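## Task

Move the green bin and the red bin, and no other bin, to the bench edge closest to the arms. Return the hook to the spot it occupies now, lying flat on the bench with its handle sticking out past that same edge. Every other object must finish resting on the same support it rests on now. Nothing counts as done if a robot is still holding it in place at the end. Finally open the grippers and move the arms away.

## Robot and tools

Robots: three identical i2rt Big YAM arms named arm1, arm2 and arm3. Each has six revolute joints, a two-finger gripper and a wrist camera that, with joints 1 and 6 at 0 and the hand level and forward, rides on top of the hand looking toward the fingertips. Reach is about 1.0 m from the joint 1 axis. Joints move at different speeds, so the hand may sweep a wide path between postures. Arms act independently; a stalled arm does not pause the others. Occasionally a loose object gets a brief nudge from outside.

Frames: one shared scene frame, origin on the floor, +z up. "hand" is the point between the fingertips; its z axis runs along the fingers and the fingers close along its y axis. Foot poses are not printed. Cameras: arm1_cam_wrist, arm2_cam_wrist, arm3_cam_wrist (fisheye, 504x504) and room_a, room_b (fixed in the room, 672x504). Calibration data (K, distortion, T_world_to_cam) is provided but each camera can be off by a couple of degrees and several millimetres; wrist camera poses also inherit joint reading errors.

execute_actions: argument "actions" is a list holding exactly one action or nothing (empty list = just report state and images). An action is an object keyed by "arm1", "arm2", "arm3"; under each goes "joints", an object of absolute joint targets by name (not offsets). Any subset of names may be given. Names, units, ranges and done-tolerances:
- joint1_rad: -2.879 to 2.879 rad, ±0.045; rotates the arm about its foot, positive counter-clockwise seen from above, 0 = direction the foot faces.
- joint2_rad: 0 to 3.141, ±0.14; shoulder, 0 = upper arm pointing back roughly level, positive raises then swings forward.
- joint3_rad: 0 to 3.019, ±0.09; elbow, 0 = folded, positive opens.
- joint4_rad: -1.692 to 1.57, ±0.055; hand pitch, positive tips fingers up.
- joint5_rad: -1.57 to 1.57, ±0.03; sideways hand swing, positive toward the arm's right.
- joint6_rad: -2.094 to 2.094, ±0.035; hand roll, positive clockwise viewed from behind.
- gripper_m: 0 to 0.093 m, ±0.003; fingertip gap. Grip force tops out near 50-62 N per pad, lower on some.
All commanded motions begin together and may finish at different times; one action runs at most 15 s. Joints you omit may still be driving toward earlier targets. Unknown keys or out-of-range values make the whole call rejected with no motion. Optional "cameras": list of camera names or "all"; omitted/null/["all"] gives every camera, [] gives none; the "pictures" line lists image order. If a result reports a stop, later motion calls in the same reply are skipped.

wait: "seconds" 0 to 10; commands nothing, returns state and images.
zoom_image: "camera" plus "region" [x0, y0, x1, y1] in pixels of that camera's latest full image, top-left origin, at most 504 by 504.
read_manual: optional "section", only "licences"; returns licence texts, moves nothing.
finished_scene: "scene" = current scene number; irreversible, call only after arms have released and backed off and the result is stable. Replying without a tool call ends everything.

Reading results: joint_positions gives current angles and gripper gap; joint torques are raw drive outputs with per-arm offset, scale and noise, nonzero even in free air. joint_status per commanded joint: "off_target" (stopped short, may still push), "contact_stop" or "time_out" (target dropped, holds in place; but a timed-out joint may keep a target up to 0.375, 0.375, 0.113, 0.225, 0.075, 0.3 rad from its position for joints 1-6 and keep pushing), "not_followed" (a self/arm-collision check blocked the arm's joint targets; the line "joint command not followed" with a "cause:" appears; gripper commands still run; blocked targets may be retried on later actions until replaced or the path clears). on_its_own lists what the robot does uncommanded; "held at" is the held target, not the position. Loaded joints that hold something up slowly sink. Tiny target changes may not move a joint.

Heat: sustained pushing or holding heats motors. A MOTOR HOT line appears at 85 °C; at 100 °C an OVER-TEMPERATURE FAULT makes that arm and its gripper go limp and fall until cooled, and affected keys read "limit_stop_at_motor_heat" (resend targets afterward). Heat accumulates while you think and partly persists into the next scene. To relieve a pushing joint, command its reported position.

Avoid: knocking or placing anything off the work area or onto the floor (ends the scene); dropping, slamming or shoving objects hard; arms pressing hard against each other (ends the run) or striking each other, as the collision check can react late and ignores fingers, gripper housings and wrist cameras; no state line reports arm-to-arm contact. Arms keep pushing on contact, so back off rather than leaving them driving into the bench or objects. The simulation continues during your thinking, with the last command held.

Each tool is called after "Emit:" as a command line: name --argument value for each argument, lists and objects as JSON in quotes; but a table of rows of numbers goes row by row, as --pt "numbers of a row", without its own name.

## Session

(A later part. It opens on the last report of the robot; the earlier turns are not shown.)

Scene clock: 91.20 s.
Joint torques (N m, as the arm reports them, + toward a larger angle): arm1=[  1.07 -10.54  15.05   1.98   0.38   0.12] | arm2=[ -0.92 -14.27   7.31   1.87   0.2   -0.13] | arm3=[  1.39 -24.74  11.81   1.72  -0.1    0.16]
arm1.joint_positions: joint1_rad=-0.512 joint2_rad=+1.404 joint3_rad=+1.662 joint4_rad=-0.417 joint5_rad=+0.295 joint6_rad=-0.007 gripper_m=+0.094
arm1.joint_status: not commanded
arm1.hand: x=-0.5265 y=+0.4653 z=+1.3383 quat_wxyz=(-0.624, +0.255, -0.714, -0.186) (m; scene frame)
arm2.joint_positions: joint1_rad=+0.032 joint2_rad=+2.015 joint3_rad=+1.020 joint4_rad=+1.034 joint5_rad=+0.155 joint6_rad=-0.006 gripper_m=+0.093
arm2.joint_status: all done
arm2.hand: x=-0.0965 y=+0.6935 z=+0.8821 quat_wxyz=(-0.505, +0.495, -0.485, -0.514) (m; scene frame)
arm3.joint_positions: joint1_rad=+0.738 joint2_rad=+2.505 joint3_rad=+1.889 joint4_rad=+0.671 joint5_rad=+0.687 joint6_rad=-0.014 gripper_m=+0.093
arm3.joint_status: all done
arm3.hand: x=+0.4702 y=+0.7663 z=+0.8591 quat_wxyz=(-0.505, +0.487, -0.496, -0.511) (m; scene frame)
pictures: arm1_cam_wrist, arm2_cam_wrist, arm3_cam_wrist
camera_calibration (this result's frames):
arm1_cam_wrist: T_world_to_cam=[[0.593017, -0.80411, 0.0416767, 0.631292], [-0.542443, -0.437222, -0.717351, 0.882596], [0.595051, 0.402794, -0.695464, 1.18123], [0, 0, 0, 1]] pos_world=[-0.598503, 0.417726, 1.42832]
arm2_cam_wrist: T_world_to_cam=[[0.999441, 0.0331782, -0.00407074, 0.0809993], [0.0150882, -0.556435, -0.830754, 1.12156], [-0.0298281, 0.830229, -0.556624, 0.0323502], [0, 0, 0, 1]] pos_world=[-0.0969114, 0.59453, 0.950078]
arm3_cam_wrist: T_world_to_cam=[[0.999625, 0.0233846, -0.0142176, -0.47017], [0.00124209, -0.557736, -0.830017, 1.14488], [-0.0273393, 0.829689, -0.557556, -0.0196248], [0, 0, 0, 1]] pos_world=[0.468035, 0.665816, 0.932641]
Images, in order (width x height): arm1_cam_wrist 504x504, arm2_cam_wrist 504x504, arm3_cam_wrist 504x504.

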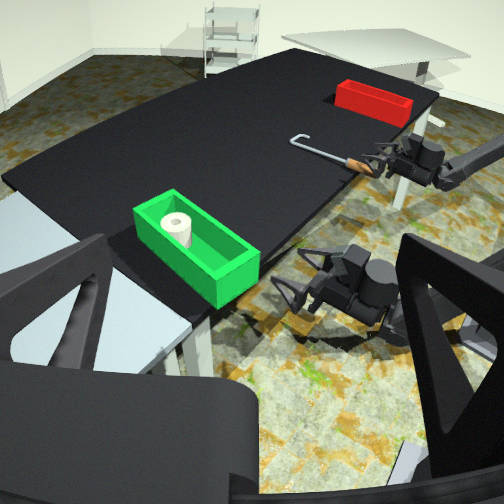

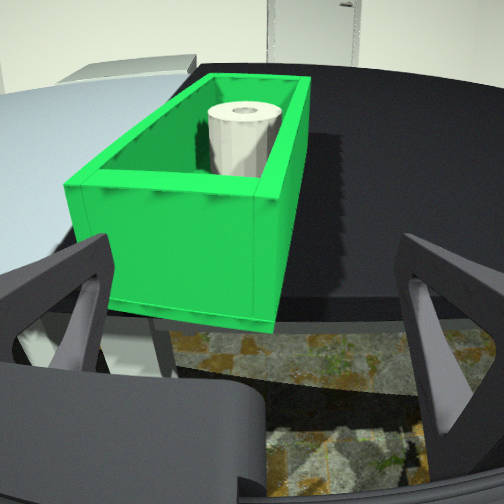

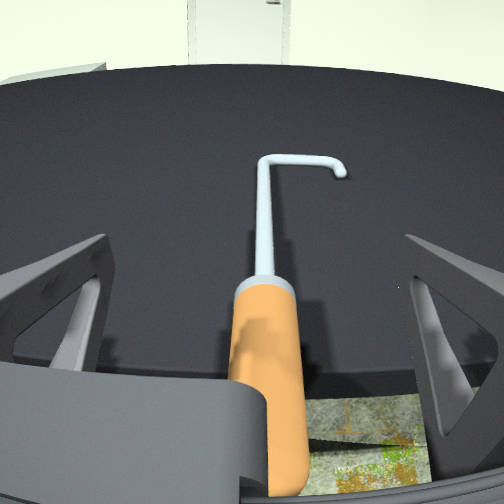

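Emit:
execute_actions --actions '[{"arm2":{"joints":{"joint1_rad":0.1,"joint5_rad":0.24,"gripper_m":0.08,"joint2_rad":2.15,"joint3_rad":1.22,"joint4_rad":0.99}},"arm3":{"joints":{"joint1_rad":0.735,"joint2_rad":2.605,"joint4_rad":0.73}}}]' --cameras '["arm1_cam_wrist","arm2_cam_wrist","arm3_cam_wrist"]'

Scene clock: 93.37 s.
Joint torques (N m, as the arm reports them, + toward a larger angle): arm1=[  1.05 -10.53  15.05   1.98   0.38   0.12] | arm2=[ -1.3  -15.37   8.47   1.46   0.21  -0.12] | arm3=[  0.7  -21.57  11.4    1.67  -0.11   0.11]
arm1.joint_positions: joint1_rad=-0.512 joint2_rad=+1.404 joint3_rad=+1.662 joint4_rad=-0.417 joint5_rad=+0.295 joint6_rad=-0.007 gripper_m=+0.094
arm1.joint_status: not commanded
arm1.hand: x=-0.5265 y=+0.4653 z=+1.3383 quat_wxyz=(-0.624, +0.255, -0.714, -0.186) (m; scene frame)
arm2.joint_positions: joint1_rad=+0.106 joint2_rad=+2.163 joint3_rad=+1.185 joint4_rad=+0.992 joint5_rad=+0.235 joint6_rad=-0.006 gripper_m=+0.080
arm2.joint_status: all done
arm2.hand: x=-0.1458 y=+0.7333 z=+0.8435 quat_wxyz=(-0.501, +0.500, -0.492, -0.506) (m; scene frame)
arm3.joint_positions: joint1_rad=+0.738 joint2_rad=+2.563 joint3_rad=+1.892 joint4_rad=+0.719 joint5_rad=+0.687 joint6_rad=-0.014 gripper_m=+0.093
arm3.joint_status: all done
arm3.hand: x=+0.4725 y=+0.7634 z=+0.8211 quat_wxyz=(-0.505, +0.489, -0.496, -0.509) (m; scene frame)
pictures: arm1_cam_wrist, arm2_cam_wrist, arm3_cam_wrist
camera_calibration (this result's frames):
arm1_cam_wrist: T_world_to_cam=[[0.593017, -0.80411, 0.0416767, 0.631292], [-0.542443, -0.437222, -0.717351, 0.882596], [0.595051, 0.402794, -0.695464, 1.18123], [0, 0, 0, 1]] pos_world=[-0.598503, 0.417726, 1.42832]
arm2_cam_wrist: T_world_to_cam=[[0.999634, 0.0270017, -0.0018807, 0.131444], [0.0140188, -0.575924, -0.817383, 1.11525], [-0.0231539, 0.817058, -0.576091, 0.00341716], [0, 0, 0, 1]] pos_world=[-0.146952, 0.635958, 0.913803]
arm3_cam_wrist: T_world_to_cam=[[0.999675, 0.0233307, -0.0102406, -0.476171], [0.0046401, -0.561902, -0.82719, 1.111], [-0.0250531, 0.826874, -0.561828, -0.0337806], [0, 0, 0, 1]] pos_world=[0.470015, 0.663316, 0.895155]
Images, in order (width x height): arm1_cam_wrist 504x504, arm2_cam_wrist 504x504, arm3_cam_wrist 504x504.

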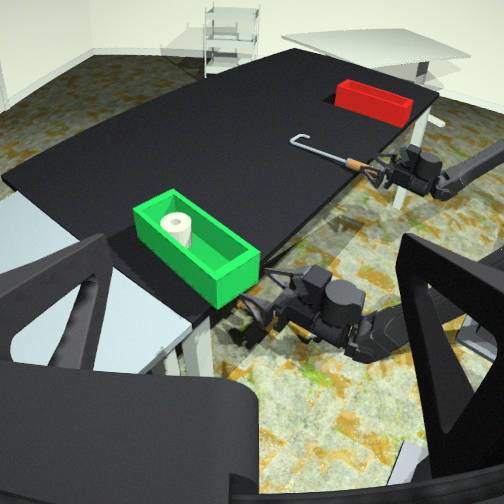

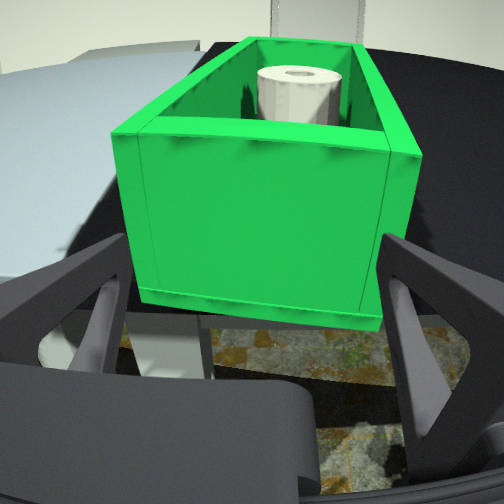

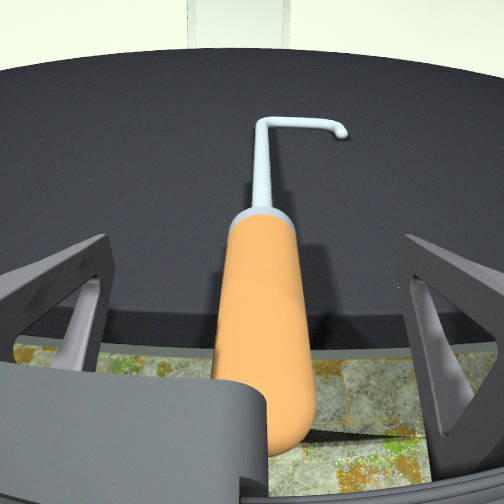

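Emit:
execute_actions --actions '[{"arm2":{"joints":{"joint1_rad":0.075,"joint5_rad":0.22,"gripper_m":0.07,"joint2_rad":2.245,"joint3_rad":1.42,"joint4_rad":0.89}},"arm3":{"joints":{"joint2_rad":2.65,"joint3_rad":1.93,"joint4_rad":0.74}}}]' --cameras '["arm1_cam_wrist","arm2_cam_wrist","arm3_cam_wrist"]'

Scene clock: 94.50 s.
Joint torques (N m, as the arm reports them, + toward a larger angle): arm1=[  1.04 -10.52  15.04   1.98   0.38   0.12] | arm2=[ -0.79 -16.65   9.47   1.38  -0.16  -0.12] | arm3=[  0.12 -21.75  11.49   1.91  -0.11   0.12]
arm1.joint_positions: joint1_rad=-0.512 joint2_rad=+1.404 joint3_rad=+1.662 joint4_rad=-0.417 joint5_rad=+0.295 joint6_rad=-0.007 gripper_m=+0.094
arm1.joint_status: not commanded
arm1.hand: x=-0.5265 y=+0.4653 z=+1.3383 quat_wxyz=(-0.624, +0.255, -0.714, -0.186) (m; scene frame)
arm2.joint_positions: joint1_rad=+0.076 joint2_rad=+2.256 joint3_rad=+1.382 joint4_rad=+0.894 joint5_rad=+0.225 joint6_rad=-0.006 gripper_m=+0.070
arm2.joint_status: all done
arm2.hand: x=-0.1374 y=+0.7923 z=+0.8432 quat_wxyz=(-0.508, +0.494, -0.496, -0.503) (m; scene frame)
arm3.joint_positions: joint1_rad=+0.738 joint2_rad=+2.601 joint3_rad=+1.898 joint4_rad=+0.728 joint5_rad=+0.687 joint6_rad=-0.014 gripper_m=+0.093
arm3.joint_status: all done
arm3.hand: x=+0.4739 y=+0.7616 z=+0.7934 quat_wxyz=(-0.504, +0.497, -0.497, -0.501) (m; scene frame)
pictures: arm1_cam_wrist, arm2_cam_wrist, arm3_cam_wrist
camera_calibration (this result's frames):
arm1_cam_wrist: T_world_to_cam=[[0.593017, -0.80411, 0.0416767, 0.631292], [-0.542443, -0.437222, -0.717351, 0.882596], [0.595051, 0.402794, -0.695464, 1.18123], [0, 0, 0, 1]] pos_world=[-0.598503, 0.417726, 1.42832]
arm2_cam_wrist: T_world_to_cam=[[0.99997, 0.00718245, -0.00272931, 0.137934], [0.00185933, -0.570859, -0.821046, 1.14626], [-0.00745517, 0.821017, -0.570855, -0.0501938], [0, 0, 0, 1]] pos_world=[-0.140435, 0.694572, 0.912856]
arm3_cam_wrist: T_world_to_cam=[[0.999721, 0.0233, 0.00379762, -0.488989], [0.0165393, -0.576491, -0.816936, 1.08441], [-0.0168453, 0.816771, -0.576716, -0.0321755], [0, 0, 0, 1]] pos_world=[0.470376, 0.662826, 0.869195]
Images, in order (width x height): arm1_cam_wrist 504x504, arm2_cam_wrist 504x504, arm3_cam_wrist 504x504.

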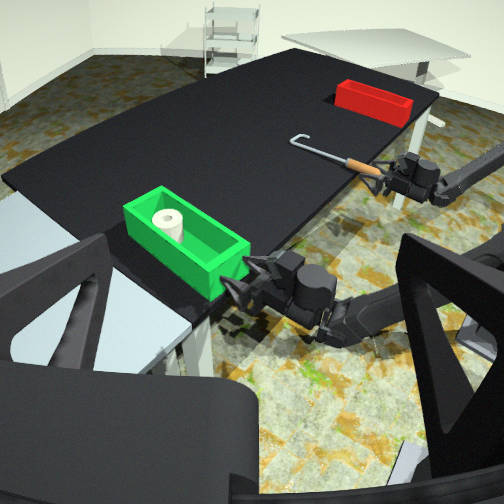

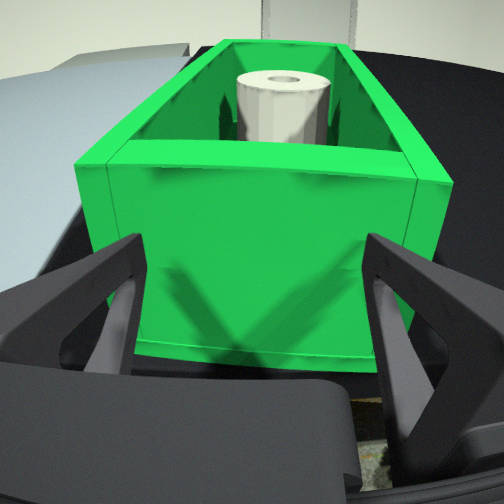

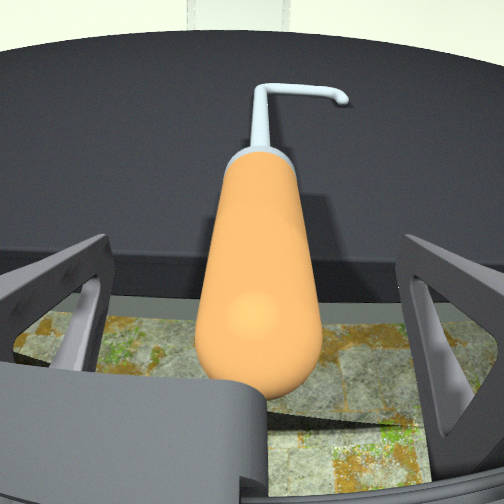

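Emit:
execute_actions --actions '[{"arm2":{"joints":{"joint2_rad":1.6,"joint3_rad":0.7,"joint4_rad":0.9}},"arm3":{"joints":{"joint2_rad":2.675,"joint3_rad":1.98,"joint4_rad":0.72}}}]' --cameras '["arm1_cam_wrist","arm3_cam_wrist"]'

Scene clock: 96.13 s.
Joint torques (N m, as the arm reports them, + toward a larger angle): arm1=[  1.01 -10.53  15.05   1.98   0.38   0.13] | arm2=[-0.75 -8.44  6.96  1.83 -0.14 -0.12] | arm3=[  0.49 -21.37  11.98   1.32  -0.14   0.13]
arm1.joint_positions: joint1_rad=-0.512 joint2_rad=+1.404 joint3_rad=+1.662 joint4_rad=-0.417 joint5_rad=+0.295 joint6_rad=-0.007 gripper_m=+0.094
arm1.joint_status: not commanded
arm1.hand: x=-0.5265 y=+0.4653 z=+1.3383 quat_wxyz=(-0.624, +0.255, -0.714, -0.186) (m; scene frame)
arm2.joint_positions: joint1_rad=+0.076 joint2_rad=+1.601 joint3_rad=+0.690 joint4_rad=+0.894 joint5_rad=+0.224 joint6_rad=-0.006 gripper_m=+0.070
arm2.joint_status: all done
arm2.hand: x=-0.0892 y=+0.5735 z=+0.9507 quat_wxyz=(-0.500, +0.505, -0.503, -0.492) (m; scene frame)
arm3.joint_positions: joint1_rad=+0.738 joint2_rad=+2.618 joint3_rad=+1.943 joint4_rad=+0.728 joint5_rad=+0.687 joint6_rad=-0.014 gripper_m=+0.093
arm3.joint_status: all done
arm3.hand: x=+0.4683 y=+0.7685 z=+0.8011 quat_wxyz=(-0.505, +0.488, -0.496, -0.511) (m; scene frame)
pictures: arm1_cam_wrist, arm3_cam_wrist
camera_calibration (this result's frames):
arm1_cam_wrist: T_world_to_cam=[[0.593017, -0.80411, 0.0416767, 0.631292], [-0.542443, -0.437222, -0.717351, 0.882596], [0.595051, 0.402794, -0.695464, 1.18123], [0, 0, 0, 1]] pos_world=[-0.598503, 0.417726, 1.42832]
arm3_cam_wrist: T_world_to_cam=[[0.999639, 0.0233701, -0.0132819, -0.469891], [0.00204266, -0.558718, -0.829355, 1.09785], [-0.026803, 0.829028, -0.558564, -0.0527869], [0, 0, 0, 1]] pos_world=[0.466064, 0.668129, 0.874778]
Images, in order (width x height): arm1_cam_wrist 504x504, arm3_cam_wrist 504x504.

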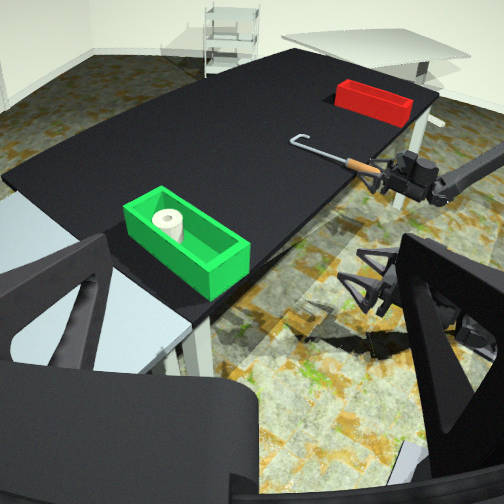

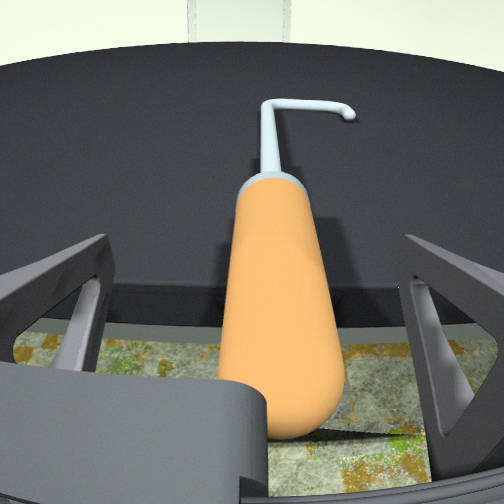

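Emit:
execute_actions --actions '[{"arm3":{"joints":{"joint1_rad":0.715,"joint2_rad":2.695}}}]' --cameras '["arm3_cam_wrist"]'

Scene clock: 97.00 s.
Joint torques (N m, as the arm reports them, + toward a larger angle): arm1=[  1.03 -10.52  15.05   1.98   0.38   0.13] | arm2=[-0.73 -8.48  6.99  1.81 -0.13 -0.12] | arm3=[  0.8  -20.82  11.79   1.16  -0.11   0.08]
arm1.joint_positions: joint1_rad=-0.512 joint2_rad=+1.404 joint3_rad=+1.662 joint4_rad=-0.417 joint5_rad=+0.295 joint6_rad=-0.007 gripper_m=+0.094
arm1.joint_status: not commanded
arm1.hand: x=-0.5265 y=+0.4653 z=+1.3383 quat_wxyz=(-0.624, +0.255, -0.714, -0.186) (m; scene frame)
arm2.joint_positions: joint1_rad=+0.076 joint2_rad=+1.601 joint3_rad=+0.690 joint4_rad=+0.894 joint5_rad=+0.224 joint6_rad=-0.006 gripper_m=+0.070
arm2.joint_status: not commanded
arm2.hand: x=-0.0892 y=+0.5735 z=+0.9507 quat_wxyz=(-0.500, +0.505, -0.503, -0.492) (m; scene frame)
arm3.joint_positions: joint1_rad=+0.723 joint2_rad=+2.641 joint3_rad=+1.946 joint4_rad=+0.728 joint5_rad=+0.687 joint6_rad=-0.014 gripper_m=+0.093
arm3.joint_status: all done
arm3.hand: x=+0.4803 y=+0.7735 z=+0.7820 quat_wxyz=(-0.508, +0.492, -0.500, -0.500) (m; scene frame)
pictures: arm3_cam_wrist
camera_calibration (this result's frames):
arm3_cam_wrist: T_world_to_cam=[[0.999958, 0.00917132, -0.000283353, -0.481637], [0.00501559, -0.572192, -0.820105, 1.08651], [-0.00768358, 0.820069, -0.572214, -0.058852], [0, 0, 0, 1]] pos_world=[0.475715, 0.674373, 0.857241]
Images, in order (width x height): arm3_cam_wrist 504x504.

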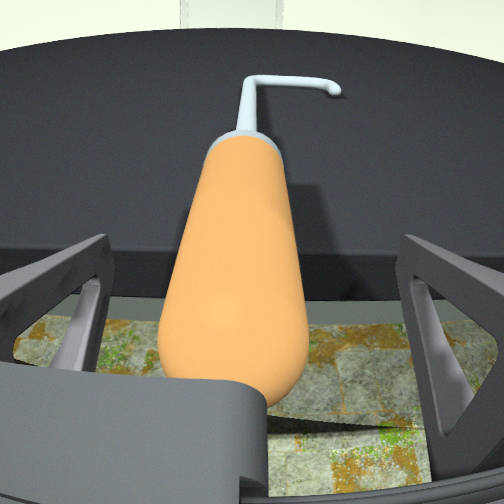

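Slightly low; nudge up.

Emit:
execute_actions --actions '[{"arm3":{"joints":{"joint1_rad":0.735,"joint3_rad":2.0}}}]' --cameras '["arm3_cam_wrist"]'

Scene clock: 97.70 s.
Joint torques (N m, as the arm reports them, + toward a larger angle): arm1=[  1.03 -10.53  15.05   1.99   0.39   0.12] | arm2=[-0.78 -8.48  7.    1.82 -0.13 -0.13] | arm3=[  2.02 -21.2   11.86   1.3   -0.07   0.16]
arm1.joint_positions: joint1_rad=-0.512 joint2_rad=+1.404 joint3_rad=+1.662 joint4_rad=-0.417 joint5_rad=+0.295 joint6_rad=-0.007 gripper_m=+0.094
arm1.joint_status: not commanded
arm1.hand: x=-0.5265 y=+0.4653 z=+1.3383 quat_wxyz=(-0.624, +0.255, -0.714, -0.186) (m; scene frame)
arm2.joint_positions: joint1_rad=+0.076 joint2_rad=+1.601 joint3_rad=+0.690 joint4_rad=+0.894 joint5_rad=+0.224 joint6_rad=-0.006 gripper_m=+0.070
arm2.joint_status: not commanded
arm2.hand: x=-0.0892 y=+0.5735 z=+0.9507 quat_wxyz=(-0.500, +0.505, -0.503, -0.492) (m; scene frame)
arm3.joint_positions: joint1_rad=+0.723 joint2_rad=+2.642 joint3_rad=+1.965 joint4_rad=+0.728 joint5_rad=+0.687 joint6_rad=-0.014 gripper_m=+0.093
arm3.joint_status: all done
arm3.hand: x=+0.4775 y=+0.7771 z=+0.7910 quat_wxyz=(-0.509, +0.485, -0.500, -0.506) (m; scene frame)
pictures: arm3_cam_wrist
camera_calibration (this result's frames):
arm3_cam_wrist: T_world_to_cam=[[0.999888, 0.00924069, -0.0117477, -0.469798], [-0.00455656, -0.56011, -0.828406, 1.09775], [-0.014235, 0.828367, -0.560005, -0.0696012], [0, 0, 0, 1]] pos_world=[0.473757, 0.67686, 0.86489]
Images, in order (width x height): arm3_cam_wrist 504x504.

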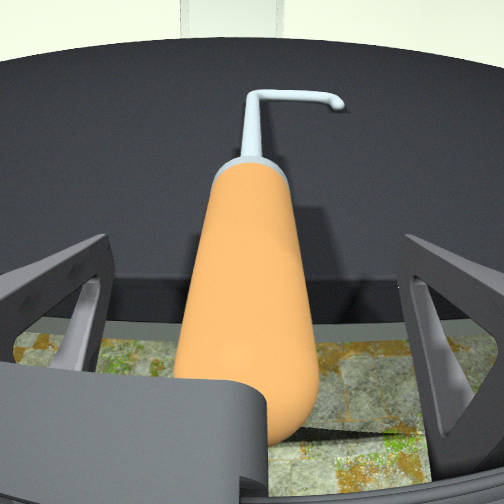

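Emit:
execute_actions --actions '[{"arm3":{"joints":{"gripper_m":0,"joint1_rad":0.723}}}]' --cameras '[]'

Emit:
execute_actions --actions '[{"arm3":{"joints":{"joint6_rad":0.5,"joint4_rad":0.8,"joint2_rad":2.65}}}]' --cameras '[]'

Emit:
execute_actions --actions '[{"arm3":{"joints":{"joint6_rad":1.57,"joint4_rad":0.92}}}]' --cameras '[]'

Emit:
execute_actions --actions '[{"arm3":{"joints":{"joint2_rad":2.05,"joint3_rad":1.65,"joint4_rad":0.65}}}]' --cameras '[]'

Emit:
execute_actions --actions '[{"arm3":{"joints":{"joint1_rad":0.15,"joint5_rad":0.1}}}]' --cameras '[]'

Emit:
execute_actions --actions '[{"arm3":{"joints":{"joint1_rad":-0.415,"joint5_rad":-0.493}}}]' --cameras '[]'

Emit:
execute_actions --actions '[{"arm3":{"joints":{"joint2_rad":2.27,"joint3_rad":1.51,"joint4_rad":1.15}}}]' --cameras '["arm3_cam_wrist","room_b"]'

Scene clock: 98.93 s.
Joint torques (N m, as the arm reports them, + toward a larger angle): arm1=[  1.04 -10.52  15.05   1.99   0.38   0.12] | arm2=[-0.79 -8.63  6.98  1.81 -0.13 -0.13] | arm3=[  0.56 -21.09  11.78   1.29  -0.02   0.1 ]
arm1.joint_positions: joint1_rad=-0.512 joint2_rad=+1.404 joint3_rad=+1.662 joint4_rad=-0.417 joint5_rad=+0.295 joint6_rad=-0.007 gripper_m=+0.094
arm1.joint_status: not commanded
arm1.hand: x=-0.5265 y=+0.4653 z=+1.3383 quat_wxyz=(-0.624, +0.255, -0.714, -0.186) (m; scene frame)
arm2.joint_positions: joint1_rad=+0.076 joint2_rad=+1.601 joint3_rad=+0.690 joint4_rad=+0.894 joint5_rad=+0.224 joint6_rad=-0.006 gripper_m=+0.070
arm2.joint_status: not commanded
arm2.hand: x=-0.0892 y=+0.5735 z=+0.9507 quat_wxyz=(-0.500, +0.505, -0.503, -0.492) (m; scene frame)
arm3.joint_positions: joint1_rad=+0.723 joint2_rad=+2.642 joint3_rad=+1.965 joint4_rad=+0.728 joint5_rad=+0.685 joint6_rad=-0.014 gripper_m=+0.030
arm3.joint_status: gripper_m off_target (ended at +0.030, target +0.000); the others done
arm3.hand: x=+0.4772 y=+0.7771 z=+0.7910 quat_wxyz=(-0.508, +0.485, -0.499, -0.507) (m; scene frame)
pictures: none
No camera images: the call's "cameras" was empty. Leave "cameras" out to get every camera's image.

Scene clock: 100.53 s.
Joint torques (N m, as the arm reports them, + toward a larger angle): arm1=[  1.05 -10.52  15.05   1.98   0.38   0.13] | arm2=[-0.78 -8.49  7.01  1.81 -0.14 -0.12] | arm3=[  1.07 -23.58  11.75   1.96  -0.26   0.37]
arm1.joint_positions: joint1_rad=-0.512 joint2_rad=+1.404 joint3_rad=+1.662 joint4_rad=-0.417 joint5_rad=+0.295 joint6_rad=-0.007 gripper_m=+0.094
arm1.joint_status: not commanded
arm1.hand: x=-0.5265 y=+0.4653 z=+1.3383 quat_wxyz=(-0.624, +0.255, -0.714, -0.186) (m; scene frame)
arm2.joint_positions: joint1_rad=+0.076 joint2_rad=+1.601 joint3_rad=+0.690 joint4_rad=+0.894 joint5_rad=+0.224 joint6_rad=-0.006 gripper_m=+0.070
arm2.joint_status: not commanded
arm2.hand: x=-0.0892 y=+0.5735 z=+0.9507 quat_wxyz=(-0.500, +0.505, -0.503, -0.492) (m; scene frame)
arm3.joint_positions: joint1_rad=+0.723 joint2_rad=+2.642 joint3_rad=+1.965 joint4_rad=+0.785 joint5_rad=+0.690 joint6_rad=+0.466 gripper_m=+0.030
arm3.joint_status: all done
arm3.hand: x=+0.4786 y=+0.7764 z=+0.8027 quat_wxyz=(-0.372, +0.332, -0.594, -0.631) (m; scene frame)
pictures: none
No camera images: the call's "cameras" was empty. Leave "cameras" out to get every camera's image.

Scene clock: 102.43 s.
Joint torques (N m, as the arm reports them, + toward a larger angle): arm1=[  1.06 -10.54  15.06   1.99   0.38   0.13] | arm2=[-0.69 -8.55  7.    1.81 -0.13 -0.12] | arm3=[  0.76 -23.89  11.5    2.85  -0.31   0.15]
arm1.joint_positions: joint1_rad=-0.512 joint2_rad=+1.404 joint3_rad=+1.662 joint4_rad=-0.417 joint5_rad=+0.295 joint6_rad=-0.007 gripper_m=+0.094
arm1.joint_status: not commanded
arm1.hand: x=-0.5265 y=+0.4653 z=+1.3383 quat_wxyz=(-0.624, +0.255, -0.714, -0.186) (m; scene frame)
arm2.joint_positions: joint1_rad=+0.076 joint2_rad=+1.601 joint3_rad=+0.690 joint4_rad=+0.894 joint5_rad=+0.224 joint6_rad=-0.006 gripper_m=+0.070
arm2.joint_status: not commanded
arm2.hand: x=-0.0892 y=+0.5735 z=+0.9507 quat_wxyz=(-0.500, +0.505, -0.503, -0.492) (m; scene frame)
arm3.joint_positions: joint1_rad=+0.723 joint2_rad=+2.642 joint3_rad=+1.965 joint4_rad=+0.878 joint5_rad=+0.689 joint6_rad=+1.553 gripper_m=+0.030
arm3.joint_status: all done
arm3.hand: x=+0.4802 y=+0.7743 z=+0.8219 quat_wxyz=(+0.029, -0.044, -0.652, -0.756) (m; scene frame)
pictures: none
No camera images: the call's "cameras" was empty. Leave "cameras" out to get every camera's image.

Scene clock: 103.93 s.
Joint torques (N m, as the arm reports them, + toward a larger angle): arm1=[  1.06 -10.51  15.05   1.98   0.38   0.13] | arm2=[-0.67 -8.42  6.97  1.82 -0.14 -0.12] | arm3=[  0.53 -20.79  12.41   2.16  -0.24  -0.03]
arm1.joint_positions: joint1_rad=-0.512 joint2_rad=+1.404 joint3_rad=+1.662 joint4_rad=-0.417 joint5_rad=+0.295 joint6_rad=-0.007 gripper_m=+0.094
arm1.joint_status: not commanded
arm1.hand: x=-0.5265 y=+0.4653 z=+1.3383 quat_wxyz=(-0.624, +0.255, -0.714, -0.186) (m; scene frame)
arm2.joint_positions: joint1_rad=+0.076 joint2_rad=+1.601 joint3_rad=+0.690 joint4_rad=+0.894 joint5_rad=+0.224 joint6_rad=-0.006 gripper_m=+0.070
arm2.joint_status: not commanded
arm2.hand: x=-0.0892 y=+0.5735 z=+0.9507 quat_wxyz=(-0.500, +0.505, -0.503, -0.492) (m; scene frame)
arm3.joint_positions: joint1_rad=+0.723 joint2_rad=+2.051 joint3_rad=+1.622 joint4_rad=+0.627 joint5_rad=+0.687 joint6_rad=+1.566 gripper_m=+0.030
arm3.joint_status: all done
arm3.hand: x=+0.5278 y=+0.7140 z=+1.0848 quat_wxyz=(+0.034, -0.046, -0.653, -0.755) (m; scene frame)
pictures: none
No camera images: the call's "cameras" was empty. Leave "cameras" out to get every camera's image.

Scene clock: 105.97 s.
Joint torques (N m, as the arm reports them, + toward a larger angle): arm1=[  1.05 -10.55  15.05   1.98   0.38   0.12] | arm2=[-0.81 -8.55  6.99  1.79 -0.14 -0.12] | arm3=[ -0.03 -21.66  12.47   2.15   0.    -0.03]
arm1.joint_positions: joint1_rad=-0.512 joint2_rad=+1.404 joint3_rad=+1.662 joint4_rad=-0.417 joint5_rad=+0.295 joint6_rad=-0.007 gripper_m=+0.094
arm1.joint_status: not commanded
arm1.hand: x=-0.5265 y=+0.4653 z=+1.3383 quat_wxyz=(-0.624, +0.255, -0.714, -0.186) (m; scene frame)
arm2.joint_positions: joint1_rad=+0.076 joint2_rad=+1.601 joint3_rad=+0.690 joint4_rad=+0.894 joint5_rad=+0.224 joint6_rad=-0.006 gripper_m=+0.070
arm2.joint_status: not commanded
arm2.hand: x=-0.0892 y=+0.5735 z=+0.9507 quat_wxyz=(-0.500, +0.505, -0.503, -0.492) (m; scene frame)
arm3.joint_positions: joint1_rad=+0.156 joint2_rad=+2.051 joint3_rad=+1.622 joint4_rad=+0.626 joint5_rad=+0.099 joint6_rad=+1.566 gripper_m=+0.030
arm3.joint_status: all done
arm3.hand: x=+0.8746 y=+0.8552 z=+1.0928 quat_wxyz=(+0.004, -0.002, -0.638, -0.770) (m; scene frame)
pictures: none
No camera images: the call's "cameras" was empty. Leave "cameras" out to get every camera's image.

Scene clock: 107.97 s.
Joint torques (N m, as the arm reports them, + toward a larger angle): arm1=[  1.04 -10.56  15.06   1.99   0.39   0.12] | arm2=[-0.7  -8.5   6.98  1.82 -0.13 -0.12] | arm3=[  0.11 -20.83  12.6    2.55   0.2    0.04]
arm1.joint_positions: joint1_rad=-0.512 joint2_rad=+1.404 joint3_rad=+1.662 joint4_rad=-0.417 joint5_rad=+0.295 joint6_rad=-0.007 gripper_m=+0.094
arm1.joint_status: not commanded
arm1.hand: x=-0.5265 y=+0.4653 z=+1.3383 quat_wxyz=(-0.624, +0.255, -0.714, -0.186) (m; scene frame)
arm2.joint_positions: joint1_rad=+0.076 joint2_rad=+1.601 joint3_rad=+0.690 joint4_rad=+0.894 joint5_rad=+0.224 joint6_rad=-0.006 gripper_m=+0.070
arm2.joint_status: not commanded
arm2.hand: x=-0.0892 y=+0.5735 z=+0.9507 quat_wxyz=(-0.500, +0.505, -0.503, -0.492) (m; scene frame)
arm3.joint_positions: joint1_rad=-0.409 joint2_rad=+2.051 joint3_rad=+1.622 joint4_rad=+0.626 joint5_rad=-0.496 joint6_rad=+1.566 gripper_m=+0.030
arm3.joint_status: all done
arm3.hand: x=+1.2387 y=+0.7878 z=+1.0917 quat_wxyz=(-0.024, +0.048, -0.645, -0.762) (m; scene frame)
pictures: none
No camera images: the call's "cameras" was empty. Leave "cameras" out to get every camera's image.

Scene clock: 109.27 s.
Joint torques (N m, as the arm reports them, + toward a larger angle): arm1=[  1.03 -10.55  15.05   1.99   0.39   0.12] | arm2=[-0.72 -8.57  7.01  1.83 -0.14 -0.12] | arm3=[ -0.15 -25.16  11.9    2.76   0.13   0.03]
arm1.joint_positions: joint1_rad=-0.512 joint2_rad=+1.404 joint3_rad=+1.662 joint4_rad=-0.417 joint5_rad=+0.295 joint6_rad=-0.007 gripper_m=+0.094
arm1.joint_status: not commanded
arm1.hand: x=-0.5265 y=+0.4653 z=+1.3383 quat_wxyz=(-0.624, +0.255, -0.714, -0.186) (m; scene frame)
arm2.joint_positions: joint1_rad=+0.076 joint2_rad=+1.601 joint3_rad=+0.690 joint4_rad=+0.894 joint5_rad=+0.224 joint6_rad=-0.006 gripper_m=+0.070
arm2.joint_status: not commanded
arm2.hand: x=-0.0892 y=+0.5735 z=+0.9507 quat_wxyz=(-0.500, +0.505, -0.503, -0.492) (m; scene frame)
arm3.joint_positions: joint1_rad=-0.409 joint2_rad=+2.322 joint3_rad=+1.459 joint4_rad=+1.109 joint5_rad=-0.496 joint6_rad=+1.566 gripper_m=+0.030
arm3.joint_status: all done
arm3.hand: x=+1.2272 y=+0.7605 z=+0.8978 quat_wxyz=(-0.032, +0.056, -0.628, -0.776) (m; scene frame)
pictures: arm3_cam_wrist, room_b
camera_calibration (this result's frames):
arm3_cam_wrist: T_world_to_cam=[[0.118272, 0.235276, -0.964706, 0.547641], [-0.775376, -0.585039, -0.237742, 1.61496], [-0.620326, 0.776128, 0.113233, 0.193718], [0, 0, 0, 1]] pos_world=[1.3076, 0.665619, 0.890321]
Images, in order (width x height): arm3_cam_wrist 504x504, room_b 672x504.

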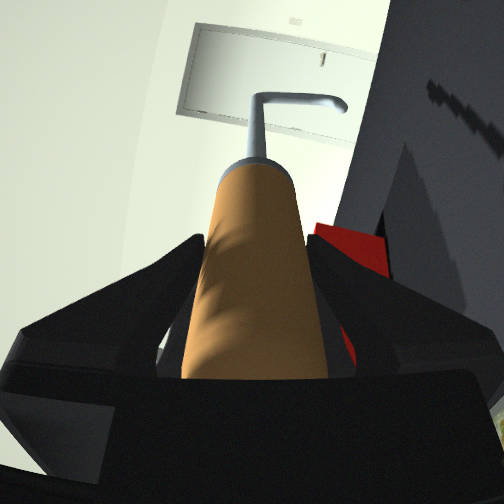

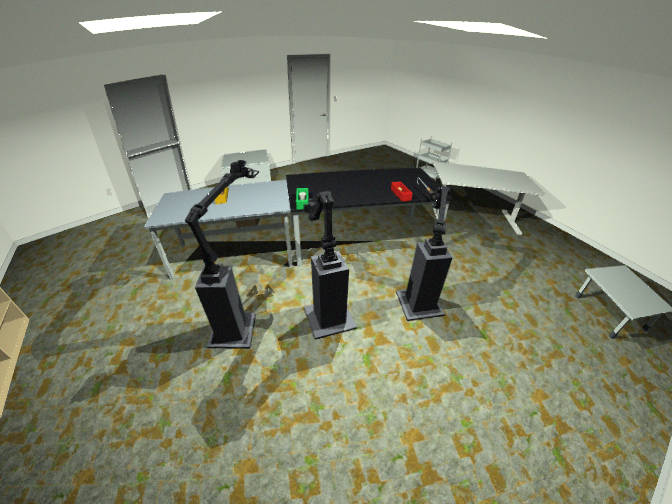

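Emit:
execute_actions --actions '[{"arm3":{"joints":{"joint2_rad":2.38}}}]' --cameras '[]'

Emit:
execute_actions --actions '[{"arm3":{"joints":{"joint6_rad":0.65,"joint4_rad":1.06}}}]' --cameras '[]'

Emit:
execute_actions --actions '[{"arm3":{"joints":{"joint6_rad":-0.01,"joint4_rad":0.96}}}]' --cameras '["arm3_cam_wrist"]'

Scene clock: 110.47 s.
Joint torques (N m, as the arm reports them, + toward a larger angle): arm1=[  1.06 -10.55  15.06   1.98   0.38   0.12] | arm2=[-0.67 -8.46  7.01  1.81 -0.14 -0.13] | arm3=[ -0.15 -21.77  11.44   2.98   0.13   0.04]
arm1.joint_positions: joint1_rad=-0.512 joint2_rad=+1.404 joint3_rad=+1.662 joint4_rad=-0.417 joint5_rad=+0.295 joint6_rad=-0.007 gripper_m=+0.094
arm1.joint_status: not commanded
arm1.hand: x=-0.5265 y=+0.4653 z=+1.3383 quat_wxyz=(-0.624, +0.255, -0.714, -0.186) (m; scene frame)
arm2.joint_positions: joint1_rad=+0.076 joint2_rad=+1.601 joint3_rad=+0.690 joint4_rad=+0.894 joint5_rad=+0.224 joint6_rad=-0.006 gripper_m=+0.070
arm2.joint_status: not commanded
arm2.hand: x=-0.0892 y=+0.5735 z=+0.9507 quat_wxyz=(-0.500, +0.505, -0.503, -0.492) (m; scene frame)
arm3.joint_positions: joint1_rad=-0.409 joint2_rad=+2.383 joint3_rad=+1.459 joint4_rad=+1.111 joint5_rad=-0.496 joint6_rad=+1.566 gripper_m=+0.030
arm3.joint_status: all done
arm3.hand: x=+1.2267 y=+0.7584 z=+0.8507 quat_wxyz=(-0.022, +0.046, -0.649, -0.759) (m; scene frame)
pictures: none
No camera images: the call's "cameras" was empty. Leave "cameras" out to get every camera's image.

Scene clock: 112.30 s.
Joint torques (N m, as the arm reports them, + toward a larger angle): arm1=[  1.06 -10.54  15.05   1.98   0.38   0.13] | arm2=[-0.76 -8.58  7.    1.82 -0.14 -0.12] | arm3=[ -0.61 -21.52  11.65   2.19   0.09  -0.12]
arm1.joint_positions: joint1_rad=-0.512 joint2_rad=+1.404 joint3_rad=+1.662 joint4_rad=-0.417 joint5_rad=+0.295 joint6_rad=-0.007 gripper_m=+0.094
arm1.joint_status: not commanded
arm1.hand: x=-0.5265 y=+0.4653 z=+1.3383 quat_wxyz=(-0.624, +0.255, -0.714, -0.186) (m; scene frame)
arm2.joint_positions: joint1_rad=+0.076 joint2_rad=+1.601 joint3_rad=+0.690 joint4_rad=+0.894 joint5_rad=+0.224 joint6_rad=-0.006 gripper_m=+0.070
arm2.joint_status: not commanded
arm2.hand: x=-0.0892 y=+0.5735 z=+0.9507 quat_wxyz=(-0.500, +0.505, -0.503, -0.492) (m; scene frame)
arm3.joint_positions: joint1_rad=-0.409 joint2_rad=+2.383 joint3_rad=+1.460 joint4_rad=+1.041 joint5_rad=-0.496 joint6_rad=+0.662 gripper_m=+0.030
arm3.joint_status: all done
arm3.hand: x=+1.2279 y=+0.7605 z=+0.8354 quat_wxyz=(-0.333, +0.325, -0.590, -0.660) (m; scene frame)
pictures: none
No camera images: the call's "cameras" was empty. Leave "cameras" out to get every camera's image.

Scene clock: 113.90 s.
Joint torques (N m, as the arm reports them, + toward a larger angle): arm1=[  1.03 -10.54  15.05   1.98   0.38   0.12] | arm2=[-0.72 -8.55  6.98  1.83 -0.13 -0.13] | arm3=[ -0.28 -21.85  11.1    2.14   0.14  -0.07]
arm1.joint_positions: joint1_rad=-0.512 joint2_rad=+1.404 joint3_rad=+1.662 joint4_rad=-0.417 joint5_rad=+0.295 joint6_rad=-0.007 gripper_m=+0.094
arm1.joint_status: not commanded
arm1.hand: x=-0.5265 y=+0.4653 z=+1.3383 quat_wxyz=(-0.624, +0.255, -0.714, -0.186) (m; scene frame)
arm2.joint_positions: joint1_rad=+0.076 joint2_rad=+1.601 joint3_rad=+0.690 joint4_rad=+0.894 joint5_rad=+0.224 joint6_rad=-0.006 gripper_m=+0.070
arm2.joint_status: not commanded
arm2.hand: x=-0.0892 y=+0.5735 z=+0.9507 quat_wxyz=(-0.500, +0.505, -0.503, -0.492) (m; scene frame)
arm3.joint_positions: joint1_rad=-0.409 joint2_rad=+2.383 joint3_rad=+1.467 joint4_rad=+0.943 joint5_rad=-0.496 joint6_rad=+0.006 gripper_m=+0.030
arm3.joint_status: all done
arm3.hand: x=+1.2296 y=+0.7637 z=+0.8169 quat_wxyz=(-0.498, +0.508, -0.485, -0.509) (m; scene frame)
pictures: arm3_cam_wrist
camera_calibration (this result's frames):
arm3_cam_wrist: T_world_to_cam=[[0.998116, 0.0600775, 0.0124865, -1.27783], [0.0446814, -0.572115, -0.818955, 1.05603], [-0.042057, 0.81797, -0.573722, 0.0199542], [0, 0, 0, 1]] pos_world=[1.22908, 0.664617, 0.892244]
Images, in order (width x height): arm3_cam_wrist 504x504.

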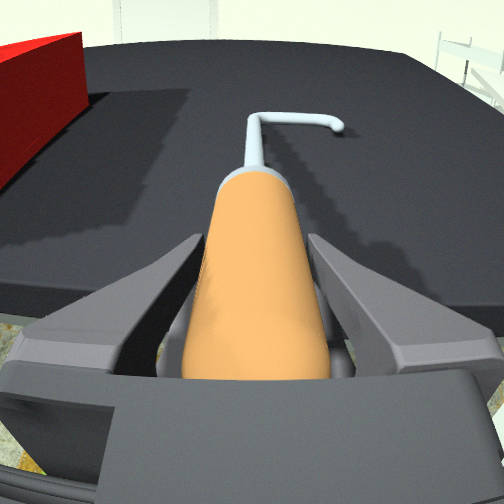

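Emit:
execute_actions --actions '[{"arm3":{"joints":{"joint2_rad":2.46,"joint4_rad":0.99}}}]' --cameras '["arm3_cam_wrist"]'

Scene clock: 114.87 s.
Joint torques (N m, as the arm reports them, + toward a larger angle): arm1=[  1.06 -10.55  15.05   1.98   0.38   0.13] | arm2=[-0.88 -8.61  7.01  1.83 -0.15 -0.12] | arm3=[ -0.08 -19.21   9.91   1.81  -0.01   0.01]
arm1.joint_positions: joint1_rad=-0.512 joint2_rad=+1.404 joint3_rad=+1.662 joint4_rad=-0.417 joint5_rad=+0.295 joint6_rad=-0.007 gripper_m=+0.094
arm1.joint_status: not commanded
arm1.hand: x=-0.5265 y=+0.4653 z=+1.3383 quat_wxyz=(-0.624, +0.255, -0.714, -0.186) (m; scene frame)
arm2.joint_positions: joint1_rad=+0.076 joint2_rad=+1.601 joint3_rad=+0.690 joint4_rad=+0.894 joint5_rad=+0.224 joint6_rad=-0.006 gripper_m=+0.070
arm2.joint_status: not commanded
arm2.hand: x=-0.0892 y=+0.5735 z=+0.9507 quat_wxyz=(-0.500, +0.505, -0.503, -0.492) (m; scene frame)
arm3.joint_positions: joint1_rad=-0.409 joint2_rad=+2.430 joint3_rad=+1.476 joint4_rad=+0.979 joint5_rad=-0.493 joint6_rad=+0.002 gripper_m=+0.030
arm3.joint_status: all done
arm3.hand: x=+1.2294 y=+0.7616 z=+0.7927 quat_wxyz=(-0.500, +0.508, -0.485, -0.507) (m; scene frame)
pictures: arm3_cam_wrist
camera_calibration (this result's frames):
arm3_cam_wrist: T_world_to_cam=[[0.998268, 0.0565922, 0.016067, -1.27756], [0.0456765, -0.573501, -0.817931, 1.03406], [-0.037074, 0.817248, -0.575093, 0.0033098], [0, 0, 0, 1]] pos_world=[1.22824, 0.662631, 0.868222]
Images, in order (width x height): arm3_cam_wrist 504x504.

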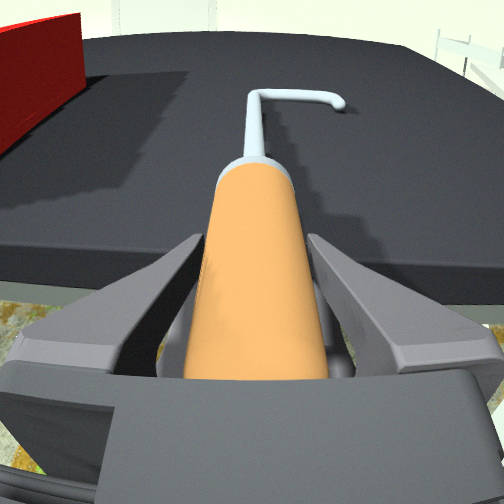

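Emit:
execute_actions --actions '[{"arm3":{"joints":{"gripper_m":0.093,"joint2_rad":2.43}}}]' --cameras '[]'

Emit:
execute_actions --actions '[{"arm3":{"joints":{"joint2_rad":1.6}}}]' --cameras '["arm1_cam_wrist","room_b"]'

Scene clock: 115.77 s.
Joint torques (N m, as the arm reports them, + toward a larger angle): arm1=[  1.06 -10.53  15.06   1.98   0.38   0.12] | arm2=[-0.76 -8.6   7.    1.81 -0.14 -0.12] | arm3=[  0.14 -21.31   9.75   1.78   0.01  -0.03]
arm1.joint_positions: joint1_rad=-0.512 joint2_rad=+1.404 joint3_rad=+1.662 joint4_rad=-0.417 joint5_rad=+0.295 joint6_rad=-0.007 gripper_m=+0.094
arm1.joint_status: not commanded
arm1.hand: x=-0.5265 y=+0.4653 z=+1.3383 quat_wxyz=(-0.624, +0.255, -0.714, -0.186) (m; scene frame)
arm2.joint_positions: joint1_rad=+0.076 joint2_rad=+1.601 joint3_rad=+0.690 joint4_rad=+0.894 joint5_rad=+0.224 joint6_rad=-0.006 gripper_m=+0.070
arm2.joint_status: not commanded
arm2.hand: x=-0.0892 y=+0.5735 z=+0.9507 quat_wxyz=(-0.500, +0.505, -0.503, -0.492) (m; scene frame)
arm3.joint_positions: joint1_rad=-0.409 joint2_rad=+2.430 joint3_rad=+1.479 joint4_rad=+0.979 joint5_rad=-0.493 joint6_rad=+0.002 gripper_m=+0.093
arm3.joint_status: all done
arm3.hand: x=+1.2298 y=+0.7625 z=+0.7941 quat_wxyz=(-0.501, +0.508, -0.484, -0.507) (m; scene frame)
pictures: none
No camera images: the call's "cameras" was empty. Leave "cameras" out to get every camera's image.

Scene clock: 117.57 s.
Joint torques (N m, as the arm reports them, + toward a larger angle): arm1=[  1.05 -10.53  15.05   1.98   0.38   0.12] | arm2=[-0.78 -8.54  7.    1.82 -0.14 -0.12] | arm3=[ -0.04 -12.63  10.56   0.52   0.27   0.03]
arm1.joint_positions: joint1_rad=-0.512 joint2_rad=+1.404 joint3_rad=+1.662 joint4_rad=-0.417 joint5_rad=+0.295 joint6_rad=-0.007 gripper_m=+0.094
arm1.joint_status: not commanded
arm1.hand: x=-0.5265 y=+0.4653 z=+1.3383 quat_wxyz=(-0.624, +0.255, -0.714, -0.186) (m; scene frame)
arm2.joint_positions: joint1_rad=+0.076 joint2_rad=+1.601 joint3_rad=+0.690 joint4_rad=+0.894 joint5_rad=+0.224 joint6_rad=-0.006 gripper_m=+0.070
arm2.joint_status: not commanded
arm2.hand: x=-0.0892 y=+0.5735 z=+0.9507 quat_wxyz=(-0.500, +0.505, -0.503, -0.492) (m; scene frame)
arm3.joint_positions: joint1_rad=-0.409 joint2_rad=+1.580 joint3_rad=+1.506 joint4_rad=+0.995 joint5_rad=-0.493 joint6_rad=+0.002 gripper_m=+0.093
arm3.joint_status: all done
arm3.hand: x=+1.1415 y=+0.5989 z=+1.4328 quat_wxyz=(-0.739, +0.364, -0.142, -0.549) (m; scene frame)
pictures: arm1_cam_wrist, room_b
camera_calibration (this result's frames):
arm1_cam_wrist: T_world_to_cam=[[0.593017, -0.80411, 0.0416767, 0.631292], [-0.542443, -0.437222, -0.717351, 0.882596], [0.595051, 0.402794, -0.695464, 1.18123], [0, 0, 0, 1]] pos_world=[-0.598503, 0.417726, 1.42832]
Images, in order (width x height): arm1_cam_wrist 504x504, room_b 672x504.

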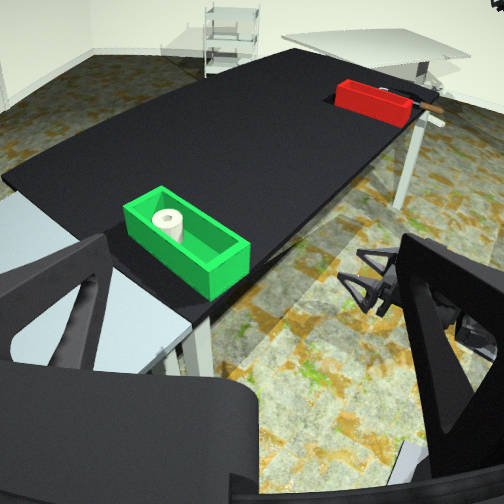

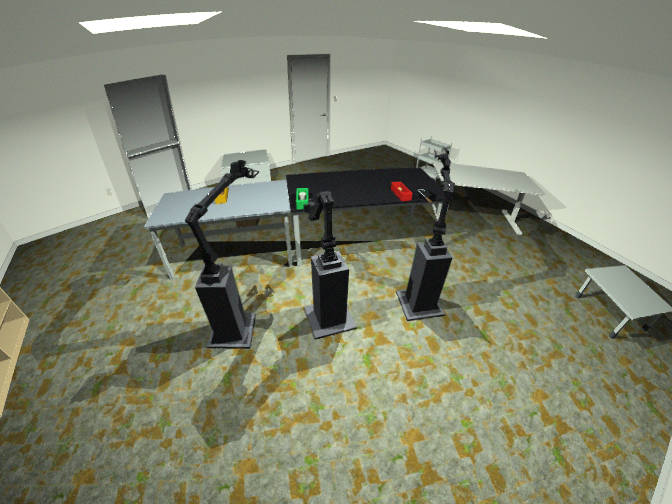

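Emit:
finished_scene --scene 2

The scene is finished: the task was done.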